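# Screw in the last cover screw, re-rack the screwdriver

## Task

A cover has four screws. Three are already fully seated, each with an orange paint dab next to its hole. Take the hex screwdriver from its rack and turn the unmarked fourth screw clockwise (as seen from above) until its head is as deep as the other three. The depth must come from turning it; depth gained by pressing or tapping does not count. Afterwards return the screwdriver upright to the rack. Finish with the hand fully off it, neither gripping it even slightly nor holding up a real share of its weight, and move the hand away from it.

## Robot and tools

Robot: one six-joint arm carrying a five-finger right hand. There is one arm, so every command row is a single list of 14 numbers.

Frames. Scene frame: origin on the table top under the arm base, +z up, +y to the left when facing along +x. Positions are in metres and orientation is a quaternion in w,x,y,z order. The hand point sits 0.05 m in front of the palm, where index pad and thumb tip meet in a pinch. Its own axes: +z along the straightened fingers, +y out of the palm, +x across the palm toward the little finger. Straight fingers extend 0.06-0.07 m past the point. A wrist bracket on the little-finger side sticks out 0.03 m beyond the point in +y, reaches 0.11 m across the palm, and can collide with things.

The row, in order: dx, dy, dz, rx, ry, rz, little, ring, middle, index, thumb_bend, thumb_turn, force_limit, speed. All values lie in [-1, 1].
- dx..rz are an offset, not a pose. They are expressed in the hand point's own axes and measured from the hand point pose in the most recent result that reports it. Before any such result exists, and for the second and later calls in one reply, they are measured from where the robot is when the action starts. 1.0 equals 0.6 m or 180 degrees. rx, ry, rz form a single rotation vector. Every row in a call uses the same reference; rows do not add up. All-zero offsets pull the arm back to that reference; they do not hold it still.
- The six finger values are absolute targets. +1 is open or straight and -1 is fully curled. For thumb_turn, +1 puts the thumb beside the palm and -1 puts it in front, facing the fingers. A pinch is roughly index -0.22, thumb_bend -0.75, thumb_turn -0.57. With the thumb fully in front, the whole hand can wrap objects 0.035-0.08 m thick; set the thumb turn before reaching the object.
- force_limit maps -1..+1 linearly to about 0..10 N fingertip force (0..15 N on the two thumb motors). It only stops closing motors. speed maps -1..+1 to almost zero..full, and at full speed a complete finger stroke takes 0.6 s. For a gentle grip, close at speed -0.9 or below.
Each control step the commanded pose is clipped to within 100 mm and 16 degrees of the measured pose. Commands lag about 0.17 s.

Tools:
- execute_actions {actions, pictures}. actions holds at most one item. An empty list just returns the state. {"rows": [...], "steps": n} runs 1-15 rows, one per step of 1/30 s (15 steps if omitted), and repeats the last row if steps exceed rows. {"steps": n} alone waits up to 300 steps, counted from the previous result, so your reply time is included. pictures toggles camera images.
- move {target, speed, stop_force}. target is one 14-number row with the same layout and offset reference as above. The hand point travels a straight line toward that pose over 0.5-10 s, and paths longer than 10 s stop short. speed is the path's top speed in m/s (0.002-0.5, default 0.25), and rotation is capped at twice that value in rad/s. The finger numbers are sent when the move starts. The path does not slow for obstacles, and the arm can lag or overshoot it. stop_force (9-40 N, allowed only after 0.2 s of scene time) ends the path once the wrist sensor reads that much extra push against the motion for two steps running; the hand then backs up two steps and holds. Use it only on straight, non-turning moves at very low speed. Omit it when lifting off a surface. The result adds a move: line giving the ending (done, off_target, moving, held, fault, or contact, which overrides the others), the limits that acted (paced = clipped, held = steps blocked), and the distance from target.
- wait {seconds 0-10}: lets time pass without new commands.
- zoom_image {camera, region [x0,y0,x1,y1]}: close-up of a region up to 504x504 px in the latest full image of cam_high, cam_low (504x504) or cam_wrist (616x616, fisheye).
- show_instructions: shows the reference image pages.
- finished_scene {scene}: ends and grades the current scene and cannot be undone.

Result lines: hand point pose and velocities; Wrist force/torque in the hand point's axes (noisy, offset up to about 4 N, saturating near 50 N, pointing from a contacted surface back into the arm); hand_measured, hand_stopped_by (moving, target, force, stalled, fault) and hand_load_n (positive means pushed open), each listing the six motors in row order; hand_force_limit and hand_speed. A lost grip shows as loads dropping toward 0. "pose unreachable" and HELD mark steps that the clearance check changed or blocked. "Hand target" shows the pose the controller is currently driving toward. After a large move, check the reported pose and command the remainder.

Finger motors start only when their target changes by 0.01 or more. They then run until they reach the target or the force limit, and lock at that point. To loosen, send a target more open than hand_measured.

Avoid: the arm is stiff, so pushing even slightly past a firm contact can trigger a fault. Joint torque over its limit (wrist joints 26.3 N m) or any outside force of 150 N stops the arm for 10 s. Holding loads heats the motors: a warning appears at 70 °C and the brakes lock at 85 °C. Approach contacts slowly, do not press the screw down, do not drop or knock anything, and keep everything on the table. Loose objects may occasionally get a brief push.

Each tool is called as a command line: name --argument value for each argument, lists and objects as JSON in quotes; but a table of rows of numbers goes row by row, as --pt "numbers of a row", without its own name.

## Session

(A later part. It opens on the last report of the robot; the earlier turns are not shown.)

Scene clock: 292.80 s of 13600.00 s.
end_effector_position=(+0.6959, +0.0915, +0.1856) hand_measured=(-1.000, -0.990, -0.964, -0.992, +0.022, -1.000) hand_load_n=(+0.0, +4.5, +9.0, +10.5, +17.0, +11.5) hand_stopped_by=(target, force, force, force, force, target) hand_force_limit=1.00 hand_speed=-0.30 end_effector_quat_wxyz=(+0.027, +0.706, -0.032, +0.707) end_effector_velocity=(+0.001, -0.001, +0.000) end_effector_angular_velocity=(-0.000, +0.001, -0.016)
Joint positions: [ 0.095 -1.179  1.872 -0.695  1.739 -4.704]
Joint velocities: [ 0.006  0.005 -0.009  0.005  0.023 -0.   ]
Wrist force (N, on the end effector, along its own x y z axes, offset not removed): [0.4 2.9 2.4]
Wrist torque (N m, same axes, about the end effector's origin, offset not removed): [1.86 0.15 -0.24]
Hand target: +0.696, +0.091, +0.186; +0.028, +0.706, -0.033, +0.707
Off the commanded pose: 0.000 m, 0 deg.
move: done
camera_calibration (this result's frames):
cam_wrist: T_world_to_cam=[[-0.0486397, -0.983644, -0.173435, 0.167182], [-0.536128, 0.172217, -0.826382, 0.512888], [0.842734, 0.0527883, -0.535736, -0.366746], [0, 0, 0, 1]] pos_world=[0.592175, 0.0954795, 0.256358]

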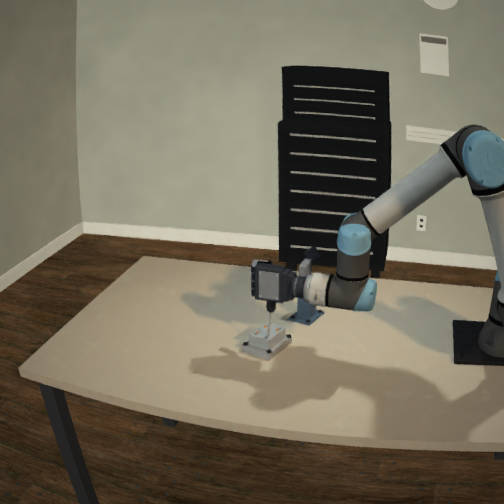

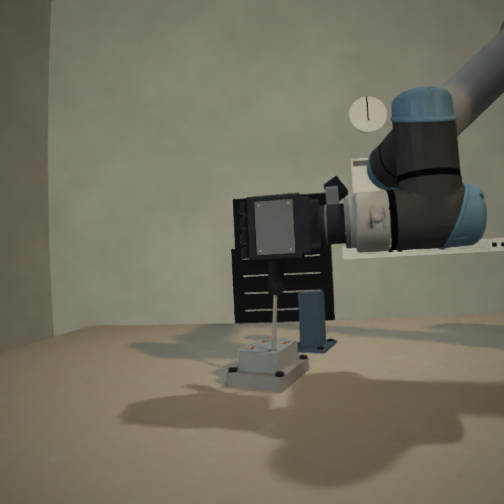

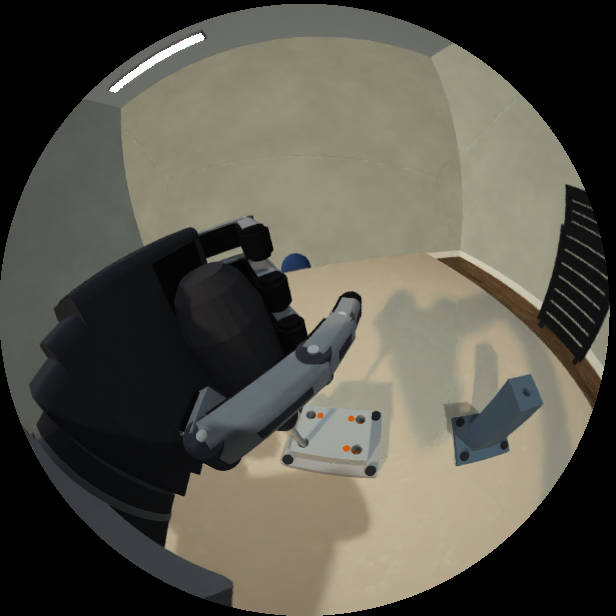

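execute_actions --actions '[{"rows":[[0,0,0,0,0,0,-0.72,-0.72,-0.72,-0.72,0.35,-1,1,0.5]],"steps":9}]' --pictures false

execute_actions --actions '[{"rows":[[0,0,0,0,0,0,-1,-1,-1,-1,0.35,-1,1,-0.3]],"steps":11}]' --pictures false

execute_actions --actions '[{"rows":[[0,0,0,0,0,0,-1,-1,-1,-1,-1,-1,1,-0.3]],"steps":15}]' --pictures false

move --target '[0.2,0,0,0,0,0,-1,-1,-1,-1,-1,-1,1,-0.3]' --speed 0.1

zoom_image --camera "cam_wrist" --region '[230,380,430,520]'

move --target '[0,0.367,-0.043,0,0,0,-1,-1,-1,-1,-1,-1,1,-0.3]' --speed 0.2

zoom_image --camera "cam_high" --region '[270,230,350,310]'

zoom_image --camera "cam_low" --region '[260,230,360,330]'

zoom_image --camera "cam_wrist" --region '[230,380,430,520]'

Scene clock: 295.90 s of 13600.00 s.
end_effector_position=(+0.6960, +0.0916, +0.1856) hand_measured=(-0.720, -0.720, -0.720, -0.720, +0.322, -1.000) hand_load_n=(+0.0, +0.0, +0.0, +0.0, +0.0, +0.0) hand_stopped_by=(moving, moving, target, moving, moving, target) hand_force_limit=1.00 hand_speed=0.50 end_effector_quat_wxyz=(+0.027, +0.706, -0.032, +0.707) end_effector_velocity=(-0.000, -0.001, +0.000) end_effector_angular_velocity=(+0.000, -0.001, +0.001)
Joint positions: [ 0.095 -1.179  1.871 -0.694  1.739 -4.704]
Joint velocities: [-0.002 -0.002  0.003 -0.002 -0.003 -0.   ]
Wrist force (N, on the end effector, along its own x y z axes, offset not removed): [-0.3 2.0 0.4]
Wrist torque (N m, same axes, about the end effector's origin, offset not removed): [0.40 0.11 0.05]
Hand target: +0.696, +0.091, +0.186; +0.027, +0.706, -0.032, +0.707
Off the commanded pose: 0.000 m, 0 deg.
Steps of this call (steps 1 to 84: nothing new was sent; steps 85 to 93: all 9 steps of this action). Readings (end_effector_position | what the end effector reports):
85: (+0.6959, +0.0913, +0.1856) | hand_measured=(-1.000, -0.990, -0.964, -0.992, +0.022, -1.000) hand_load_n=(+0.0, +4.5, +9.0, +10.5, +17.0, +11.5) hand_stopped_by=(moving, moving, moving, moving, moving, target) hand_force_limit=1.00 hand_speed=0.50
86: (+0.6960, +0.0914, +0.1856) | hand_measured=(-1.000, -0.990, -0.964, -0.992, +0.022, -1.000) hand_load_n=(+0.0, +4.5, +9.0, +10.5, +17.0, +11.5) hand_stopped_by=(moving, moving, moving, moving, moving, target) hand_force_limit=1.00 hand_speed=0.50
88: (+0.6960, +0.0916, +0.1856) | hand_measured=(-0.926, -0.916, -0.894, -0.918, +0.068, -1.000) hand_load_n=(+0.0, +0.0, -4.5, +0.0, +14.5, +11.5) hand_stopped_by=(moving, moving, moving, moving, moving, target) hand_force_limit=1.00 hand_speed=0.50
92: (+0.6960, +0.0916, +0.1856) | hand_measured=(-0.720, -0.720, -0.720, -0.720, +0.272, -1.000) hand_load_n=(+0.0, +0.0, +0.0, +0.0, +3.5, +4.5) hand_stopped_by=(moving, moving, moving, moving, moving, target) hand_force_limit=1.00 hand_speed=0.50
93: the state above

Scene clock: 296.27 s of 13600.00 s.
end_effector_position=(+0.6960, +0.0916, +0.1856) hand_measured=(-1.000, -0.972, -0.944, -0.968, +0.350, -1.000) hand_load_n=(+0.0, +10.0, +10.0, +10.0, +0.0, +0.0) hand_stopped_by=(moving, force, force, force, target, target) hand_force_limit=1.00 hand_speed=-0.30 end_effector_quat_wxyz=(+0.027, +0.706, -0.032, +0.707) end_effector_velocity=(+0.000, -0.001, +0.000) end_effector_angular_velocity=(+0.000, -0.000, -0.004)
Joint positions: [ 0.095 -1.179  1.871 -0.694  1.739 -4.704]
Joint velocities: [-0.001  0.    -0.001  0.     0.003  0.   ]
Wrist force (N, on the end effector, along its own x y z axes, offset not removed): [0.5 2.0 1.3]
Wrist torque (N m, same axes, about the end effector's origin, offset not removed): [0.29 0.14 0.14]
Hand target: +0.696, +0.092, +0.186; +0.027, +0.706, -0.032, +0.707
Off the commanded pose: 0.000 m, 0 deg.
Steps of this call (steps 1 to 11: all 11 steps of this action). Readings (end_effector_position | what the end effector reports):
1: (+0.6960, +0.0916, +0.1856) | hand_measured=(-0.720, -0.720, -0.720, -0.720, +0.348, -1.000) hand_load_n=(+0.0, +0.0, +0.0, +0.0, +0.0, +0.0) hand_stopped_by=(moving, moving, moving, moving, moving, target) hand_force_limit=1.00 hand_speed=-0.30
2: (+0.6960, +0.0916, +0.1856) | hand_measured=(-0.756, -0.756, -0.720, -0.756, +0.350, -1.000) hand_load_n=(+0.0, +0.0, +0.0, +0.0, +0.0, +0.0) hand_stopped_by=(moving, moving, moving, moving, moving, target) hand_force_limit=1.00 hand_speed=-0.30
4: (+0.6960, +0.0916, +0.1856) | hand_measured=(-0.834, -0.834, -0.756, -0.834, +0.350, -1.000) hand_load_n=(+0.0, +0.0, +0.0, +0.0, +0.0, +0.0) hand_stopped_by=(moving, moving, moving, moving, target, target) hand_force_limit=1.00 hand_speed=-0.30
8: (+0.6960, +0.0916, +0.1856) | hand_measured=(-0.988, -0.972, -0.910, -0.970, +0.350, -1.000) hand_load_n=(+0.0, +12.5, +0.0, +12.0, +0.0, +0.0) hand_stopped_by=(moving, force, moving, force, target, target) hand_force_limit=1.00 hand_speed=-0.30
11: the state above

Scene clock: 296.77 s of 13600.00 s.
end_effector_position=(+0.6960, +0.0915, +0.1856) hand_measured=(-1.000, -0.972, -0.944, -0.968, +0.066, -1.000) hand_load_n=(+0.0, +9.5, +9.5, +10.0, +7.0, +2.0) hand_stopped_by=(target, force, force, force, moving, target) hand_force_limit=1.00 hand_speed=-0.30 end_effector_quat_wxyz=(+0.027, +0.706, -0.032, +0.707) end_effector_velocity=(+0.000, +0.000, -0.000) end_effector_angular_velocity=(-0.000, +0.001, +0.001)
Joint positions: [ 0.095 -1.179  1.871 -0.694  1.739 -4.704]
Joint velocities: [ 0.     0.    -0.     0.001 -0.001 -0.   ]
Wrist force (N, on the end effector, along its own x y z axes, offset not removed): [1.4 1.5 1.4]
Wrist torque (N m, same axes, about the end effector's origin, offset not removed): [0.19 -0.08 0.10]
Hand target: +0.696, +0.092, +0.186; +0.027, +0.706, -0.032, +0.707
Off the commanded pose: 0.000 m, 0 deg.
Steps of this call (steps 1 to 15: all 15 steps of this action). Readings (end_effector_position | what the end effector reports):
1: (+0.6960, +0.0915, +0.1856) | hand_measured=(-1.000, -0.972, -0.944, -0.968, +0.350, -1.000) hand_load_n=(+0.0, +10.0, +10.0, +10.0, +0.0, +0.0) hand_stopped_by=(target, force, force, force, moving, target) hand_force_limit=1.00 hand_speed=-0.30
2: (+0.6960, +0.0915, +0.1856) | hand_measured=(-1.000, -0.972, -0.944, -0.968, +0.350, -1.000) hand_load_n=(+0.0, +10.0, +10.0, +10.0, +0.0, +0.0) hand_stopped_by=(target, force, force, force, moving, target) hand_force_limit=1.00 hand_speed=-0.30
4: (+0.6960, +0.0915, +0.1856) | hand_measured=(-1.000, -0.972, -0.944, -0.968, +0.328, -1.000) hand_load_n=(+0.0, +10.0, +10.0, +10.0, +0.0, +0.0) hand_stopped_by=(target, force, force, force, moving, target) hand_force_limit=1.00 hand_speed=-0.30
8: (+0.6960, +0.0915, +0.1856) | hand_measured=(-1.000, -0.972, -0.944, -0.968, +0.230, -1.000) hand_load_n=(+0.0, +10.0, +10.0, +10.0, +0.0, +0.0) hand_stopped_by=(target, force, force, force, moving, target) hand_force_limit=1.00 hand_speed=-0.30
15: the state above

Scene clock: 298.87 s of 13600.00 s.
end_effector_position=(+0.6958, +0.0908, +0.3053) hand_measured=(-1.000, -0.972, -0.944, -0.968, -0.038, -1.000) hand_load_n=(+0.0, +9.5, +8.5, +9.5, +15.0, +4.0) hand_stopped_by=(target, force, force, force, force, target) hand_force_limit=1.00 hand_speed=-0.30 end_effector_quat_wxyz=(+0.027, +0.706, -0.032, +0.707) end_effector_velocity=(-0.000, +0.000, +0.003) end_effector_angular_velocity=(+0.002, +0.000, -0.001)
Joint positions: [ 0.093 -1.33   1.724 -0.396  1.737 -4.704]
Joint velocities: [ 0.001 -0.003 -0.006  0.009  0.002  0.002]
Wrist force (N, on the end effector, along its own x y z axes, offset not removed): [0.1 1.4 1.6]
Wrist torque (N m, same axes, about the end effector's origin, offset not removed): [0.23 -0.06 0.05]
Hand target: +0.696, +0.091, +0.306; +0.027, +0.706, -0.032, +0.707
Off the commanded pose: 0.000 m, 0 deg.
move: done
camera_calibration (this result's frames):
cam_wrist: T_world_to_cam=[[-0.0487452, -0.983666, -0.173278, 0.187304], [-0.536016, 0.172149, -0.82647, 0.611785], [0.8428, 0.0525931, -0.535652, -0.302513], [0, 0, 0, 1]] pos_world=[0.592014, 0.0948364, 0.376036]

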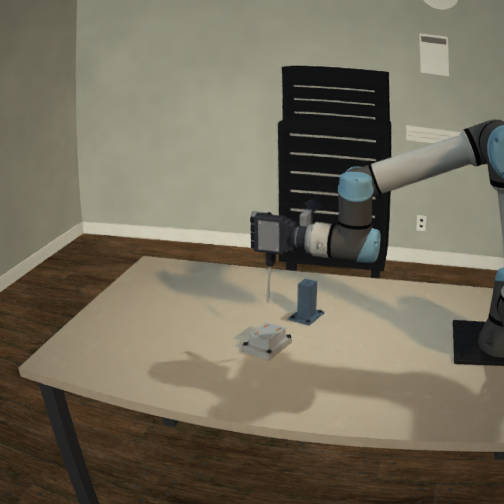

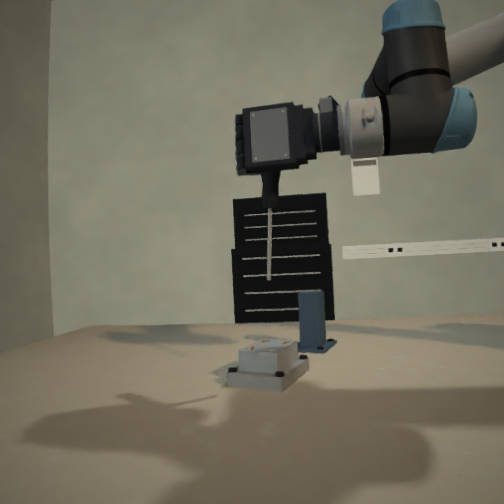

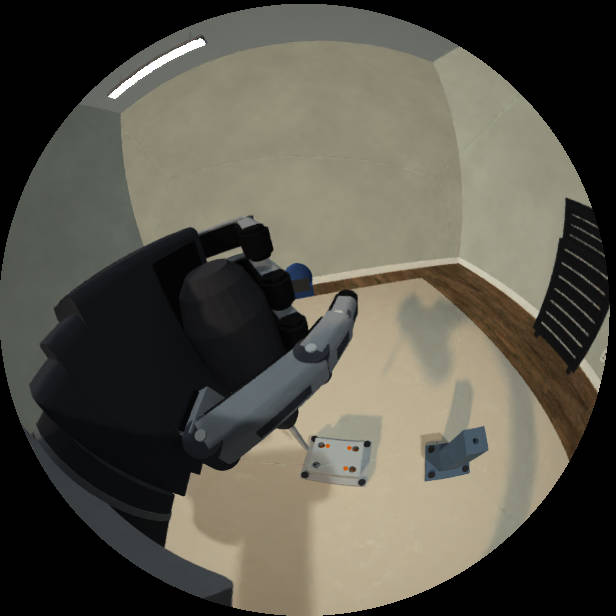

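Region (230, 380, 430, 520) of cam_wrist's 616x616 image, scaled by 2.520, with more detail than that image has; it fills the top 353 rows of this view, and the rest is white.

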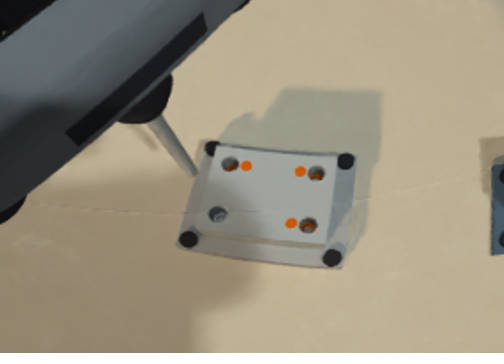

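Scene clock: 300.63 s of 13600.00 s.
end_effector_position=(+0.6514, -0.1261, +0.3039) hand_measured=(-1.000, -0.972, -0.944, -0.968, -0.038, -1.000) hand_load_n=(+0.0, +9.5, +8.5, +9.5, +15.0, +4.0) hand_stopped_by=(target, force, force, force, force, target) hand_force_limit=1.00 hand_speed=-0.30 end_effector_quat_wxyz=(+0.027, +0.706, -0.032, +0.707) end_effector_velocity=(-0.000, -0.003, -0.000) end_effector_angular_velocity=(+0.001, +0.001, +0.001)
Joint positions: [-0.433 -1.499  1.93  -0.433  1.211 -4.703]
Joint velocities: [-0.008  0.     0.     0.    -0.009  0.   ]
Wrist force (N, on the end effector, along its own x y z axes, offset not removed): [-2.1 1.5 1.1]
Wrist torque (N m, same axes, about the end effector's origin, offset not removed): [0.30 0.22 0.01]
Hand target: +0.651, -0.126, +0.304; +0.027, +0.706, -0.032, +0.707
Off the commanded pose: 0.000 m, 0 deg.
move: done
camera_calibration (this result's frames):
cam_wrist: T_world_to_cam=[[-0.0490207, -0.983736, -0.1728, -0.0284715], [-0.536064, 0.171891, -0.826492, 0.624185], [0.842753, 0.0521164, -0.535772, -0.254406], [0, 0, 0, 1]] pos_world=[0.547609, -0.122042, 0.374661]

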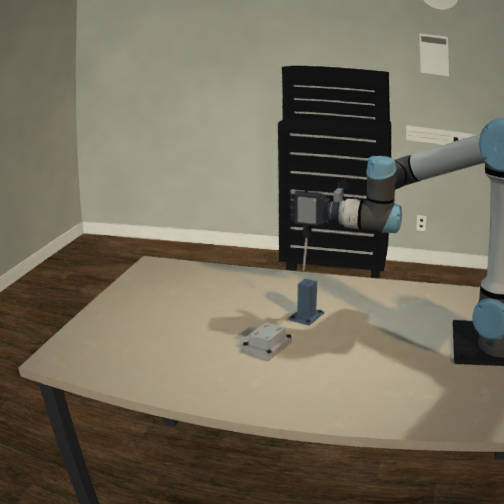

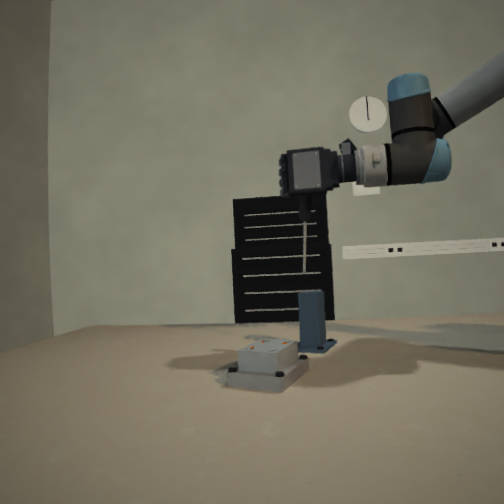

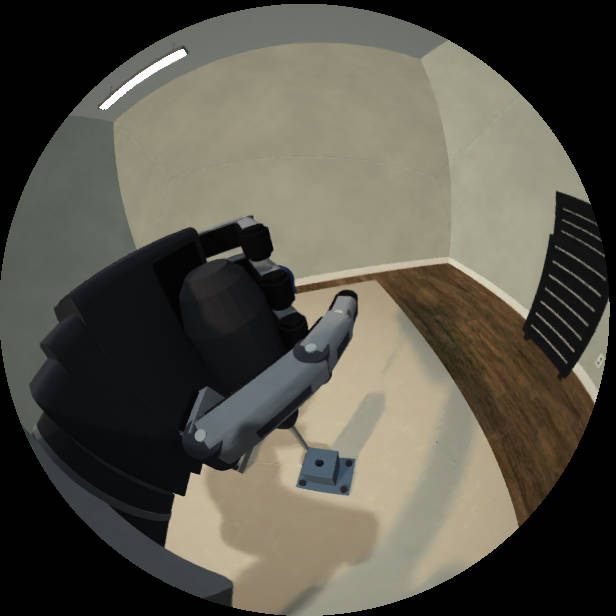

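Region (270, 230, 350, 310) of cam_high's 504x504 image, scaled by 6.300, with more detail than that image has.

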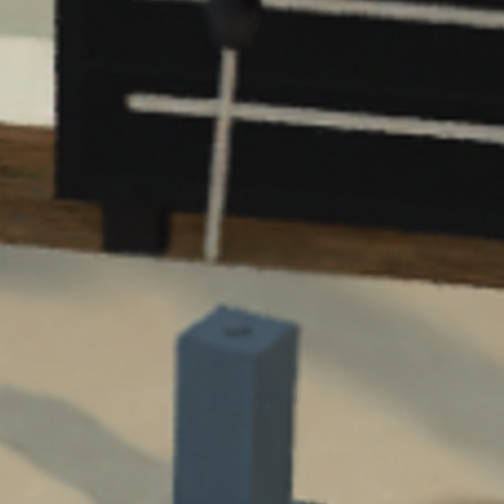

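Region (260, 230, 360, 330) of cam_low's 504x504 image, scaled by 5.040, with more detail than that image has.

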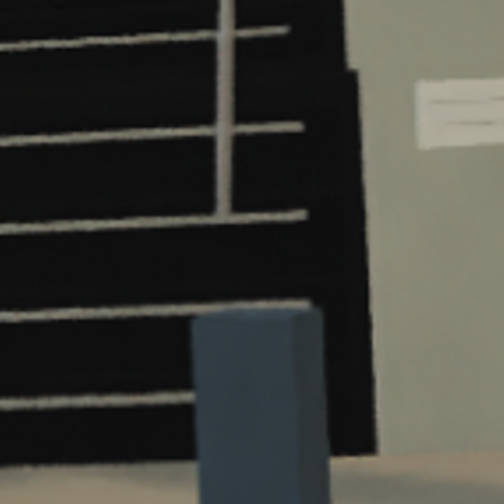

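Region (230, 380, 430, 520) of cam_wrist's 616x616 image, scaled by 2.520, with more detail than that image has; it fills the top 353 rows of this view, and the rest is white.

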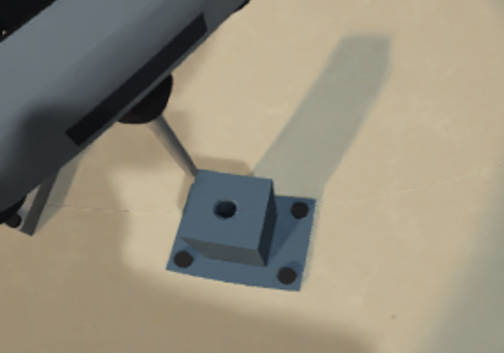

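move --target '[-0.04,0,-0.018,0,0,0,-1,-1,-1,-1,-1,-1,1,-0.3]' --speed 0.05

zoom_image --camera "cam_high" --region '[270,230,350,310]'

zoom_image --camera "cam_low" --region '[260,230,360,330]'

zoom_image --camera "cam_wrist" --region '[230,380,430,520]'

Scene clock: 303.30 s of 13600.00 s.
end_effector_position=(+0.6408, -0.1251, +0.2802) hand_measured=(-1.000, -0.972, -0.944, -0.968, -0.038, -1.000) hand_load_n=(+0.0, +9.5, +8.5, +9.5, +15.0, +4.0) hand_stopped_by=(target, force, force, force, force, target) hand_force_limit=1.00 hand_speed=-0.30 end_effector_quat_wxyz=(+0.027, +0.706, -0.032, +0.707) end_effector_velocity=(-0.001, +0.000, -0.002) end_effector_angular_velocity=(-0.000, -0.001, +0.001)
Joint positions: [-0.443 -1.498  1.996 -0.5    1.202 -4.703]
Joint velocities: [-0.001  0.001  0.007 -0.008 -0.001  0.   ]
Wrist force (N, on the end effector, along its own x y z axes, offset not removed): [-0.8 1.6 1.3]
Wrist torque (N m, same axes, about the end effector's origin, offset not removed): [0.20 -0.08 0.05]
Hand target: +0.641, -0.125, +0.280; +0.027, +0.706, -0.032, +0.707
Off the commanded pose: 0.000 m, 0 deg.
move: done
camera_calibration (this result's frames):
cam_wrist: T_world_to_cam=[[-0.0490437, -0.983729, -0.172837, -0.032031], [-0.536117, 0.171932, -0.826449, 0.598764], [0.842718, 0.0521286, -0.535826, -0.258202], [0, 0, 0, 1]] pos_world=[0.537028, -0.120996, 0.35096]

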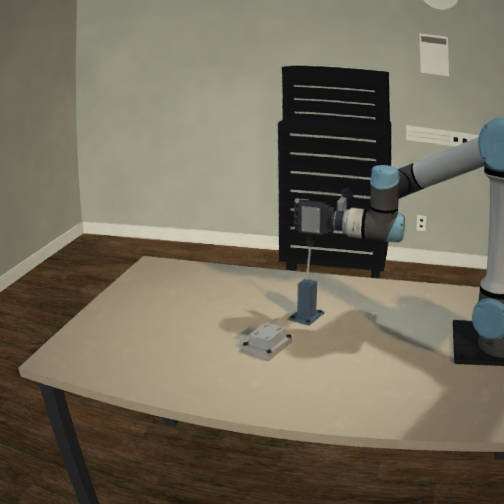

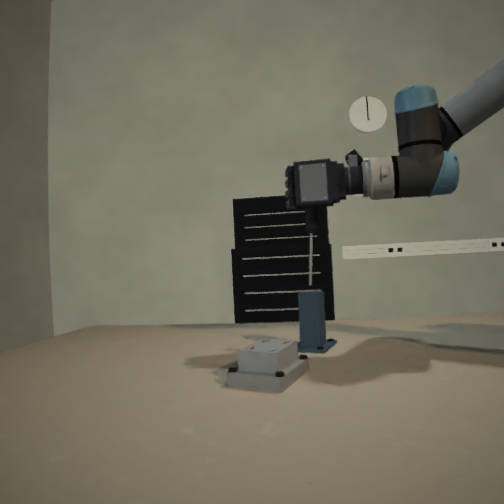

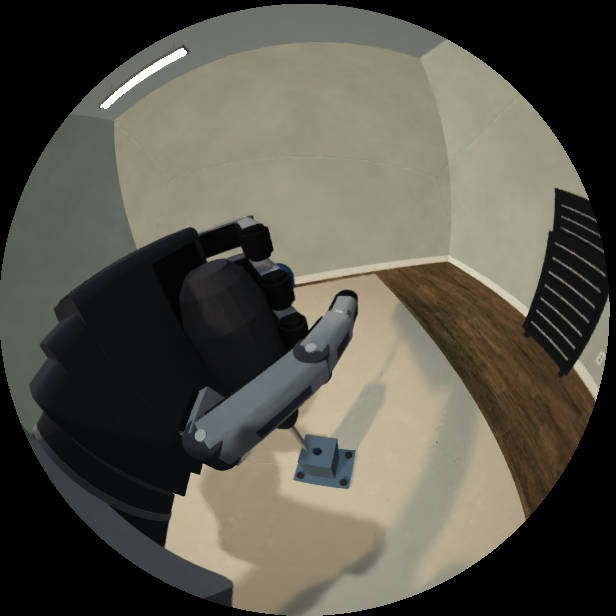

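Region (270, 230, 350, 310) of cam_high's 504x504 image, scaled by 6.300, with more detail than that image has.

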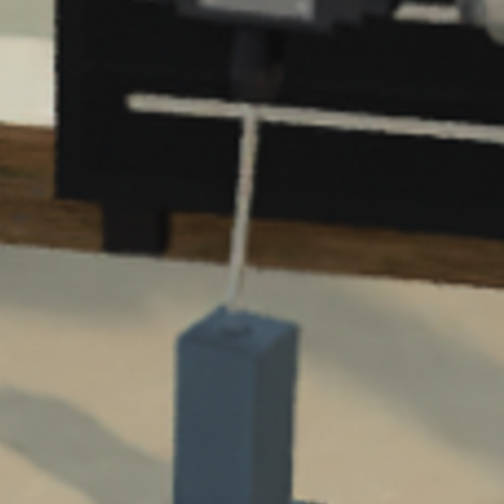

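Region (260, 230, 360, 330) of cam_low's 504x504 image, scaled by 5.040, with more detail than that image has.

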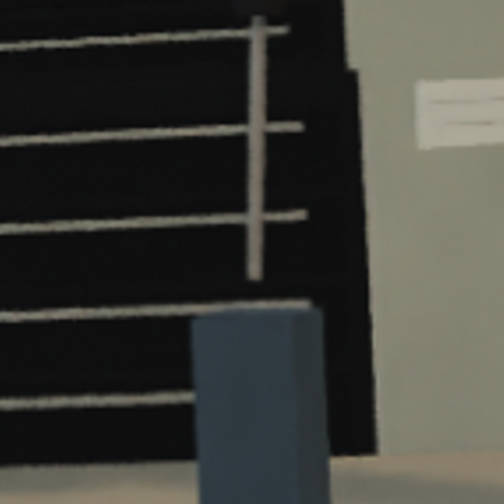

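Region (230, 380, 430, 520) of cam_wrist's 616x616 image, scaled by 2.520, with more detail than that image has; it fills the top 353 rows of this view, and the rest is white.

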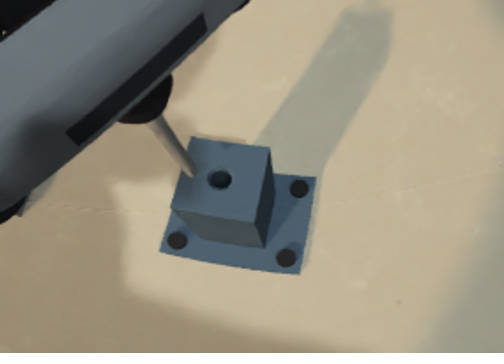

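execute_actions --actions '[]' --pictures false

move --target '[-0.013,0,0,0,0,0,-1,-1,-1,-1,-1,-1,1,-0.3]' --speed 0.03

zoom_image --camera "cam_low" --region '[260,230,360,330]'

zoom_image --camera "cam_wrist" --region '[230,380,430,520]'

zoom_image --camera "cam_high" --region '[270,230,350,310]'

Scene clock: 305.10 s of 13600.00 s.
end_effector_position=(+0.6406, -0.1251, +0.2799) hand_measured=(-1.000, -0.972, -0.944, -0.968, -0.038, -1.000) hand_load_n=(+0.0, +9.5, +8.5, +9.5, +15.0, +4.0) hand_stopped_by=(target, force, force, force, force, target) hand_force_limit=1.00 hand_speed=-0.30 end_effector_quat_wxyz=(+0.027, +0.706, -0.032, +0.707) end_effector_velocity=(-0.000, -0.000, -0.000) end_effector_angular_velocity=(+0.000, +0.000, -0.001)
Joint positions: [-0.443 -1.498  1.997 -0.501  1.202 -4.703]
Joint velocities: [ 0.     0.     0.    -0.     0.001  0.   ]
Wrist force (N, on the end effector, along its own x y z axes, offset not removed): [-1.0 2.3 2.1]
Wrist torque (N m, same axes, about the end effector's origin, offset not removed): [0.32 0.03 0.14]
Hand target: +0.641, -0.125, +0.280; +0.027, +0.706, -0.032, +0.707
Off the commanded pose: 0.000 m, 0 deg.
Steps of this call (steps 1 to 54: nothing new was sent). Readings (end_effector_position | what the end effector reports):
1: (+0.6407, -0.1251, +0.2801) | hand_measured=(-1.000, -0.972, -0.944, -0.968, -0.038, -1.000) hand_load_n=(+0.0, +9.5, +8.5, +9.5, +15.0, +4.0) hand_stopped_by=(target, force, force, force, force, target) hand_force_limit=1.00 hand_speed=-0.30
2: (+0.6407, -0.1251, +0.2800) | hand_measured=(-1.000, -0.972, -0.944, -0.968, -0.038, -1.000) hand_load_n=(+0.0, +9.5, +8.5, +9.5, +15.0, +4.0) hand_stopped_by=(target, force, force, force, force, target) hand_force_limit=1.00 hand_speed=-0.30
4: (+0.6407, -0.1251, +0.2800) | hand_measured=(-1.000, -0.972, -0.944, -0.968, -0.038, -1.000) hand_load_n=(+0.0, +9.5, +8.5, +9.5, +15.0, +4.0) hand_stopped_by=(target, force, force, force, force, target) hand_force_limit=1.00 hand_speed=-0.30
8: (+0.6407, -0.1251, +0.2799) | hand_measured=(-1.000, -0.972, -0.944, -0.968, -0.038, -1.000) hand_load_n=(+0.0, +9.5, +8.5, +9.5, +15.0, +4.0) hand_stopped_by=(target, force, force, force, force, target) hand_force_limit=1.00 hand_speed=-0.30
54: the state above

Scene clock: 305.83 s of 13600.00 s.
end_effector_position=(+0.6406, -0.1251, +0.2725) hand_measured=(-1.000, -0.972, -0.944, -0.968, -0.038, -1.000) hand_load_n=(+0.0, +9.5, +8.5, +9.5, +15.0, +4.0) hand_stopped_by=(target, force, force, force, force, target) hand_force_limit=1.00 hand_speed=-0.30 end_effector_quat_wxyz=(+0.028, +0.706, -0.032, +0.707) end_effector_velocity=(-0.000, -0.001, -0.004) end_effector_angular_velocity=(+0.000, +0.001, -0.002)
Joint positions: [-0.443 -1.489  2.008 -0.522  1.202 -4.703]
Joint velocities: [-0.001  0.004  0.005 -0.009  0.001 -0.   ]
Wrist force (N, on the end effector, along its own x y z axes, offset not removed): [-1.7 1.7 0.3]
Wrist torque (N m, same axes, about the end effector's origin, offset not removed): [0.32 0.22 0.03]
Hand target: +0.641, -0.125, +0.272; +0.027, +0.706, -0.032, +0.707
Off the commanded pose: 0.000 m, 0 deg.
move: done
camera_calibration (this result's frames):
cam_wrist: T_world_to_cam=[[-0.0491783, -0.98373, -0.17279, -0.0333343], [-0.53608, 0.171966, -0.826466, 0.59231], [0.842733, 0.0519849, -0.535815, -0.262237], [0, 0, 0, 1]] pos_world=[0.536882, -0.121017, 0.343254]

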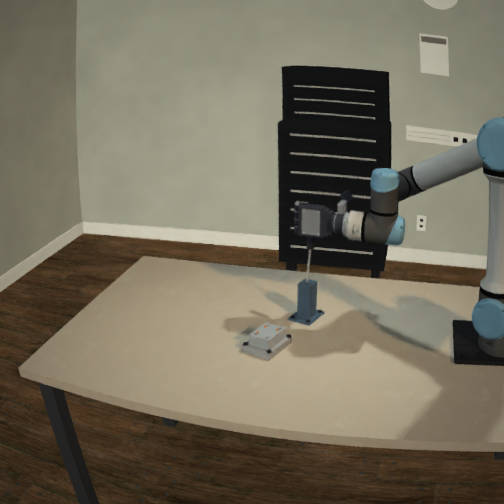

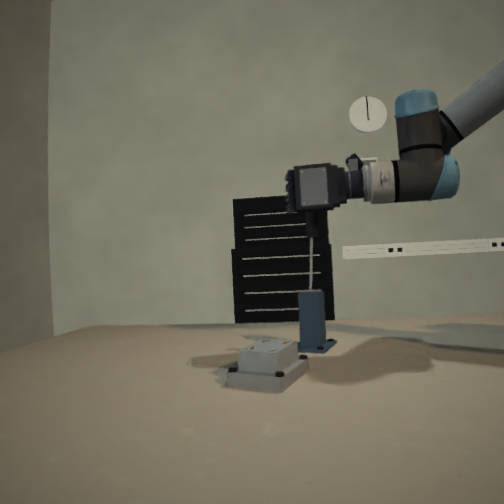

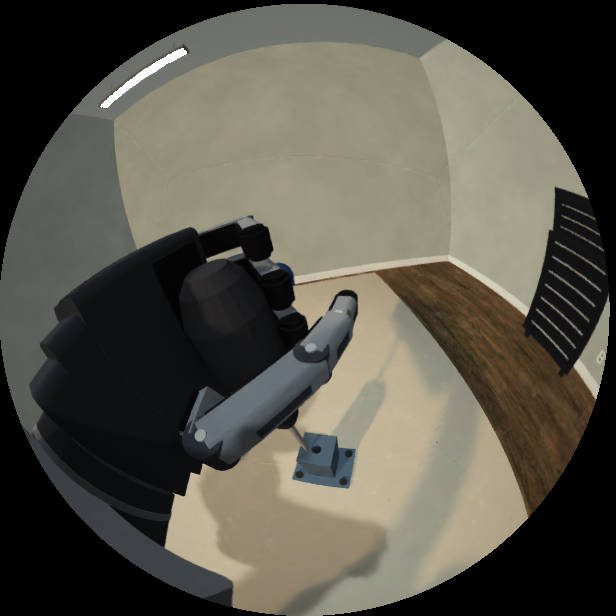

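Region (260, 230, 360, 330) of cam_low's 504x504 image, scaled by 5.040, with more detail than that image has.

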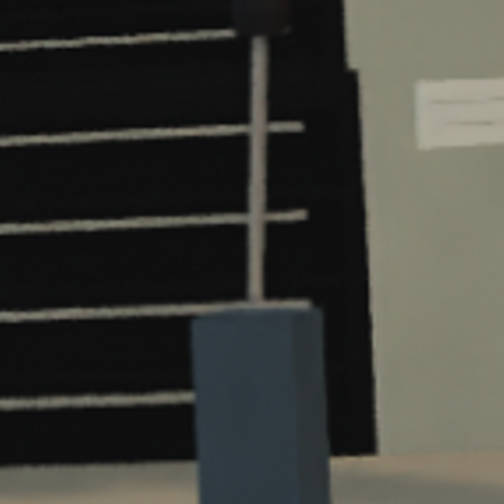

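Region (230, 380, 430, 520) of cam_wrist's 616x616 image, scaled by 2.520, with more detail than that image has; it fills the top 353 rows of this view, and the rest is white.

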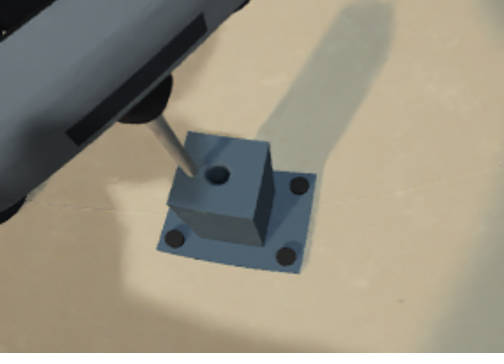

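Region (270, 230, 350, 310) of cam_high's 504x504 image, scaled by 6.300, with more detail than that image has.

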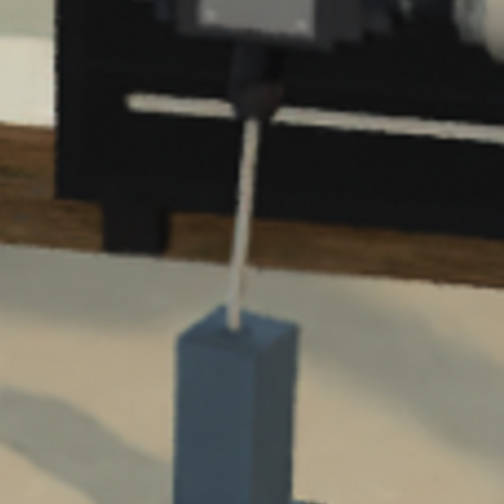

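move --target '[0,0.01,0,0,0,0,-1,-1,-1,-1,-1,-1,1,-0.3]' --speed 0.03

zoom_image --camera "cam_wrist" --region '[230,380,430,520]'

zoom_image --camera "cam_high" --region '[270,230,350,310]'

zoom_image --camera "cam_low" --region '[260,230,360,330]'

Scene clock: 307.60 s of 13600.00 s.
end_effector_position=(+0.6401, -0.1308, +0.2724) hand_measured=(-1.000, -0.972, -0.944, -0.968, -0.038, -1.000) hand_load_n=(+0.0, +9.5, +8.5, +9.5, +15.0, +4.0) hand_stopped_by=(target, force, force, force, force, target) hand_force_limit=1.00 hand_speed=-0.30 end_effector_quat_wxyz=(+0.028, +0.706, -0.032, +0.707) end_effector_velocity=(-0.000, -0.002, +0.000) end_effector_angular_velocity=(+0.000, +0.000, -0.001)
Joint positions: [-0.457 -1.488  2.008 -0.522  1.188 -4.703]
Joint velocities: [-0.006  0.    -0.001  0.001 -0.005  0.   ]
Wrist force (N, on the end effector, along its own x y z axes, offset not removed): [-1.8 2.9 1.3]
Wrist torque (N m, same axes, about the end effector's origin, offset not removed): [0.46 0.20 0.06]
Hand target: +0.640, -0.131, +0.272; +0.028, +0.706, -0.032, +0.707
Off the commanded pose: 0.000 m, 0 deg.
move: done
camera_calibration (this result's frames):
cam_wrist: T_world_to_cam=[[-0.0491956, -0.983732, -0.172773, -0.0389312], [-0.536111, 0.17196, -0.826447, 0.592962], [0.842713, 0.0519681, -0.535849, -0.26154], [0, 0, 0, 1]] pos_world=[0.536381, -0.126672, 0.34318]

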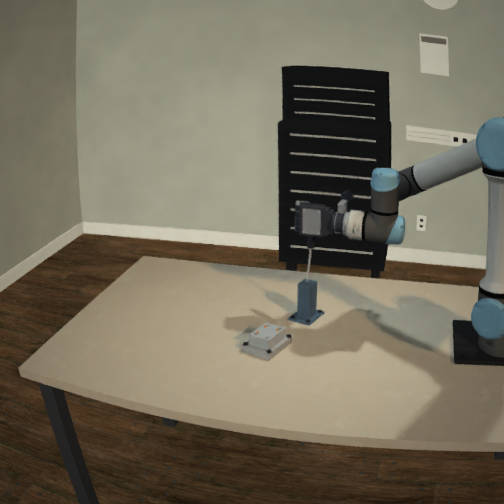

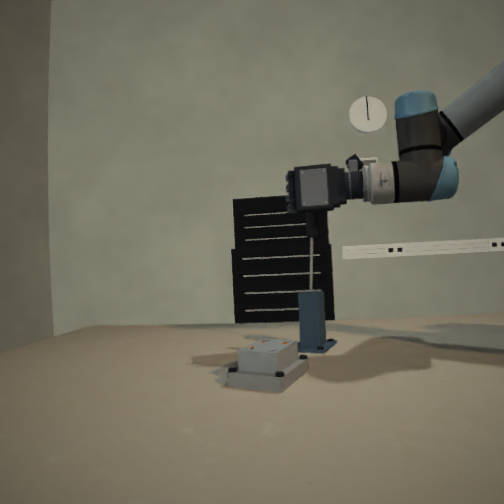

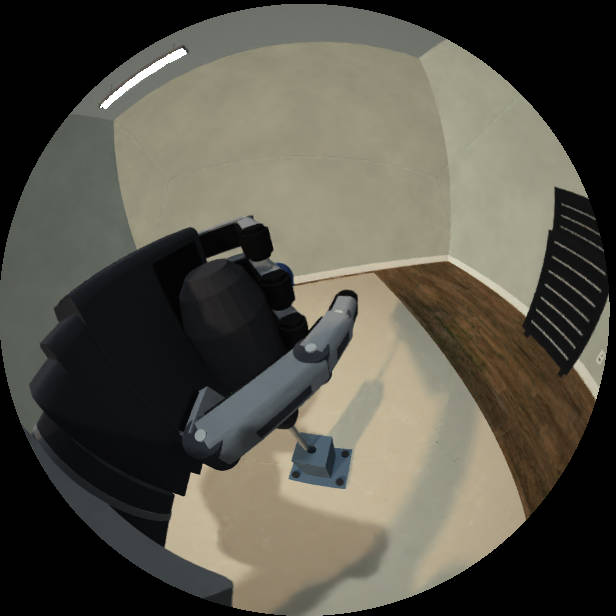

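Region (230, 380, 430, 520) of cam_wrist's 616x616 image, scaled by 2.520, with more detail than that image has; it fills the top 353 rows of this view, and the rest is white.

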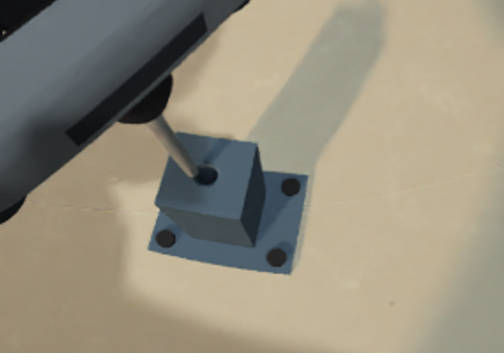

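Region (270, 230, 350, 310) of cam_high's 504x504 image, scaled by 6.300, with more detail than that image has.

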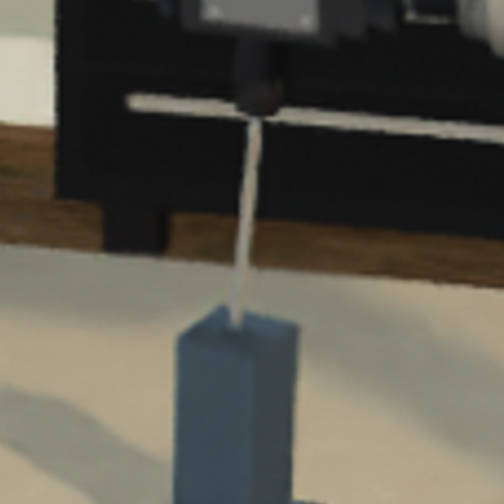

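Region (260, 230, 360, 330) of cam_low's 504x504 image, scaled by 5.040, with more detail than that image has.

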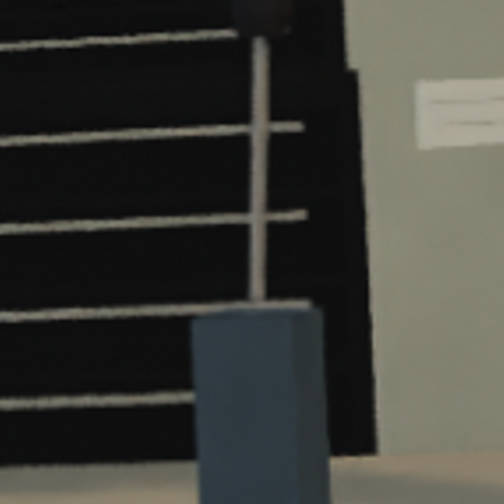

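Nearly aligned; a small further shift, then lowering.

move --target '[0,0.003,0,0,0,0,-1,-1,-1,-1,-1,-1,1,-0.3]' --speed 0.03

move --target '[-0.03,0,0,0,0,0,-1,-1,-1,-1,-1,-1,1,-0.3]' --speed 0.008 --stop_force 9

zoom_image --camera "cam_wrist" --region '[230,380,430,520]'

Scene clock: 309.53 s of 13600.00 s.
end_effector_position=(+0.6400, -0.1325, +0.2723) hand_measured=(-1.000, -0.972, -0.944, -0.968, -0.038, -1.000) hand_load_n=(+0.0, +9.5, +8.5, +9.5, +15.0, +4.0) hand_stopped_by=(target, force, force, force, force, target) hand_force_limit=1.00 hand_speed=-0.30 end_effector_quat_wxyz=(+0.028, +0.706, -0.032, +0.707) end_effector_velocity=(-0.000, -0.001, -0.000) end_effector_angular_velocity=(+0.000, +0.000, +0.001)
Joint positions: [-0.461 -1.488  2.007 -0.522  1.184 -4.703]
Joint velocities: [-0.002  0.     0.    -0.    -0.003 -0.   ]
Wrist force (N, on the end effector, along its own x y z axes, offset not removed): [-0.8 2.4 0.3]
Wrist torque (N m, same axes, about the end effector's origin, offset not removed): [0.41 0.01 0.10]
Hand target: +0.640, -0.133, +0.272; +0.028, +0.706, -0.032, +0.707
Off the commanded pose: 0.000 m, 0 deg.
move: done
camera_calibration (this result's frames):
cam_wrist: T_world_to_cam=[[-0.0492143, -0.983728, -0.172794, -0.0406011], [-0.536166, 0.171984, -0.826406, 0.593177], [0.842676, 0.0519753, -0.535906, -0.261296], [0, 0, 0, 1]] pos_world=[0.536231, -0.128376, 0.34316]

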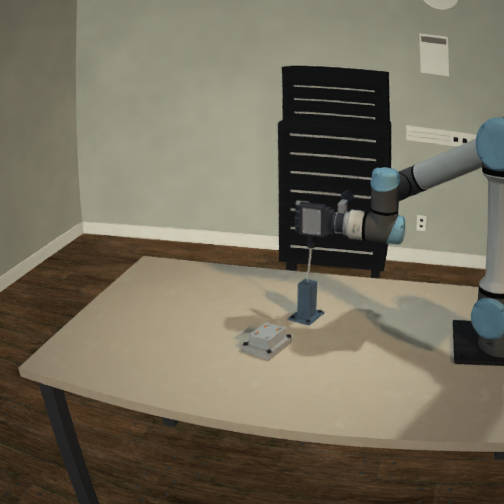

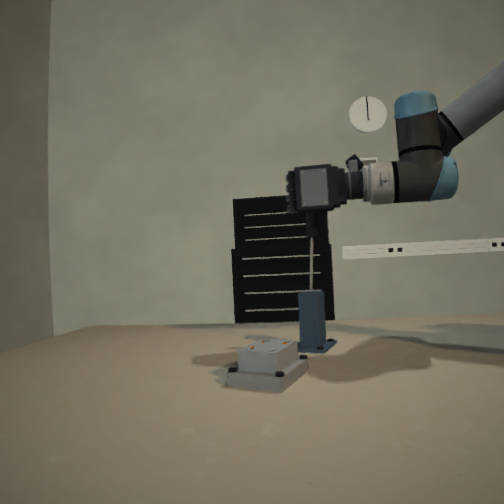

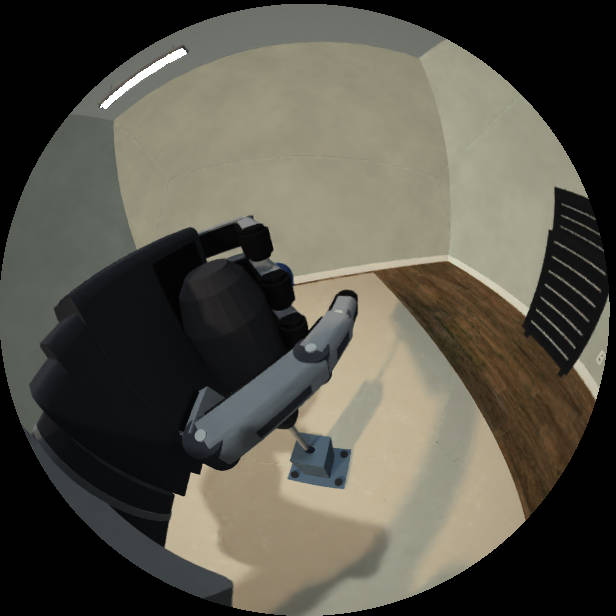

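Scene clock: 312.00 s of 13600.00 s.
end_effector_position=(+0.6400, -0.1324, +0.2546) hand_measured=(-1.000, -0.972, -0.944, -0.968, -0.038, -1.000) hand_load_n=(+0.0, +8.5, +8.5, +10.0, +15.5, +4.0) hand_stopped_by=(target, force, force, force, force, target) hand_force_limit=1.00 hand_speed=-0.30 end_effector_quat_wxyz=(+0.028, +0.706, -0.032, +0.707) end_effector_velocity=(+0.000, -0.000, -0.002) end_effector_angular_velocity=(+0.000, +0.000, -0.000)
Joint positions: [-0.461 -1.464  2.033 -0.572  1.184 -4.703]
Joint velocities: [ 0.     0.004  0.003 -0.006  0.    -0.   ]
Wrist force (N, on the end effector, along its own x y z axes, offset not removed): [0.1 4.5 1.0]
Wrist torque (N m, same axes, about the end effector's origin, offset not removed): [0.58 0.03 -0.17]
Hand target: +0.640, -0.132, +0.254; +0.028, +0.706, -0.032, +0.707
Off the commanded pose: 0.000 m, 0 deg.
move: done
camera_calibration (this result's frames):
cam_wrist: T_world_to_cam=[[-0.0492186, -0.983726, -0.172802, -0.0435557], [-0.53618, 0.171992, -0.826396, 0.578532], [0.842667, 0.0519792, -0.53592, -0.270812], [0, 0, 0, 1]] pos_world=[0.536259, -0.128273, 0.325436]

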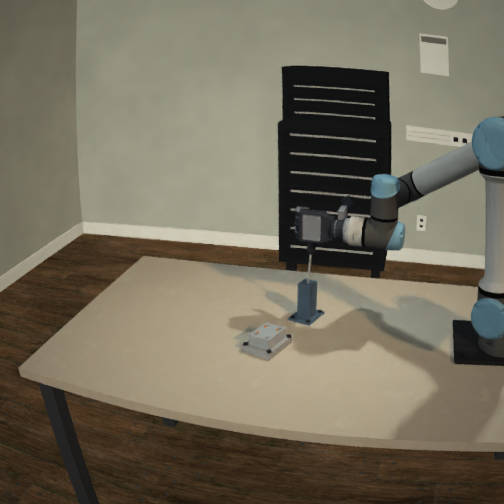

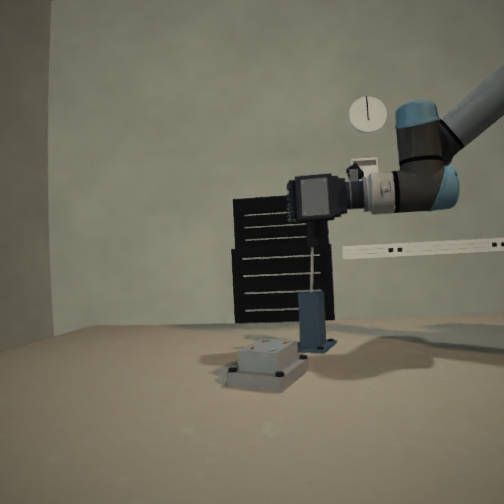

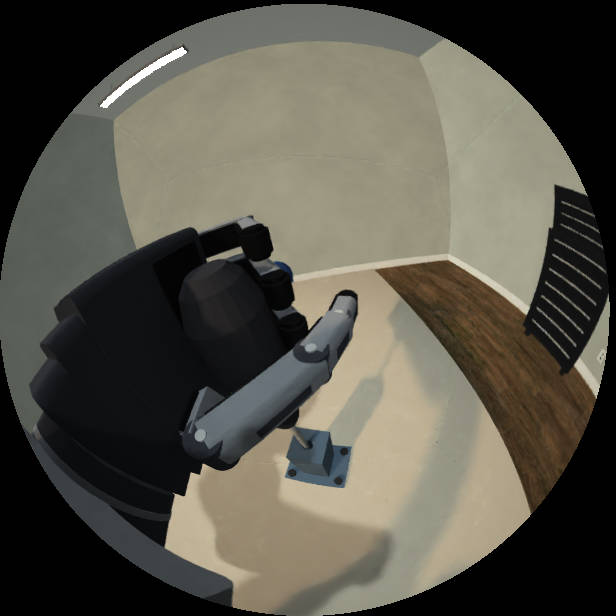

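Region (230, 380, 430, 520) of cam_wrist's 616x616 image, scaled by 2.520, with more detail than that image has; it fills the top 353 rows of this view, and the rest is white.

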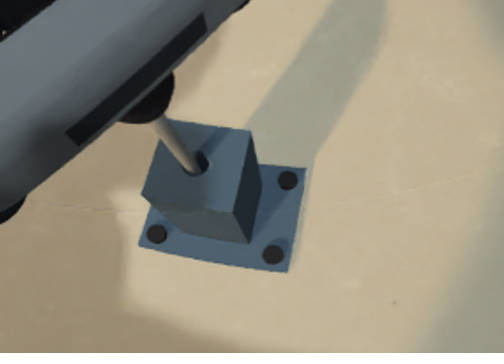

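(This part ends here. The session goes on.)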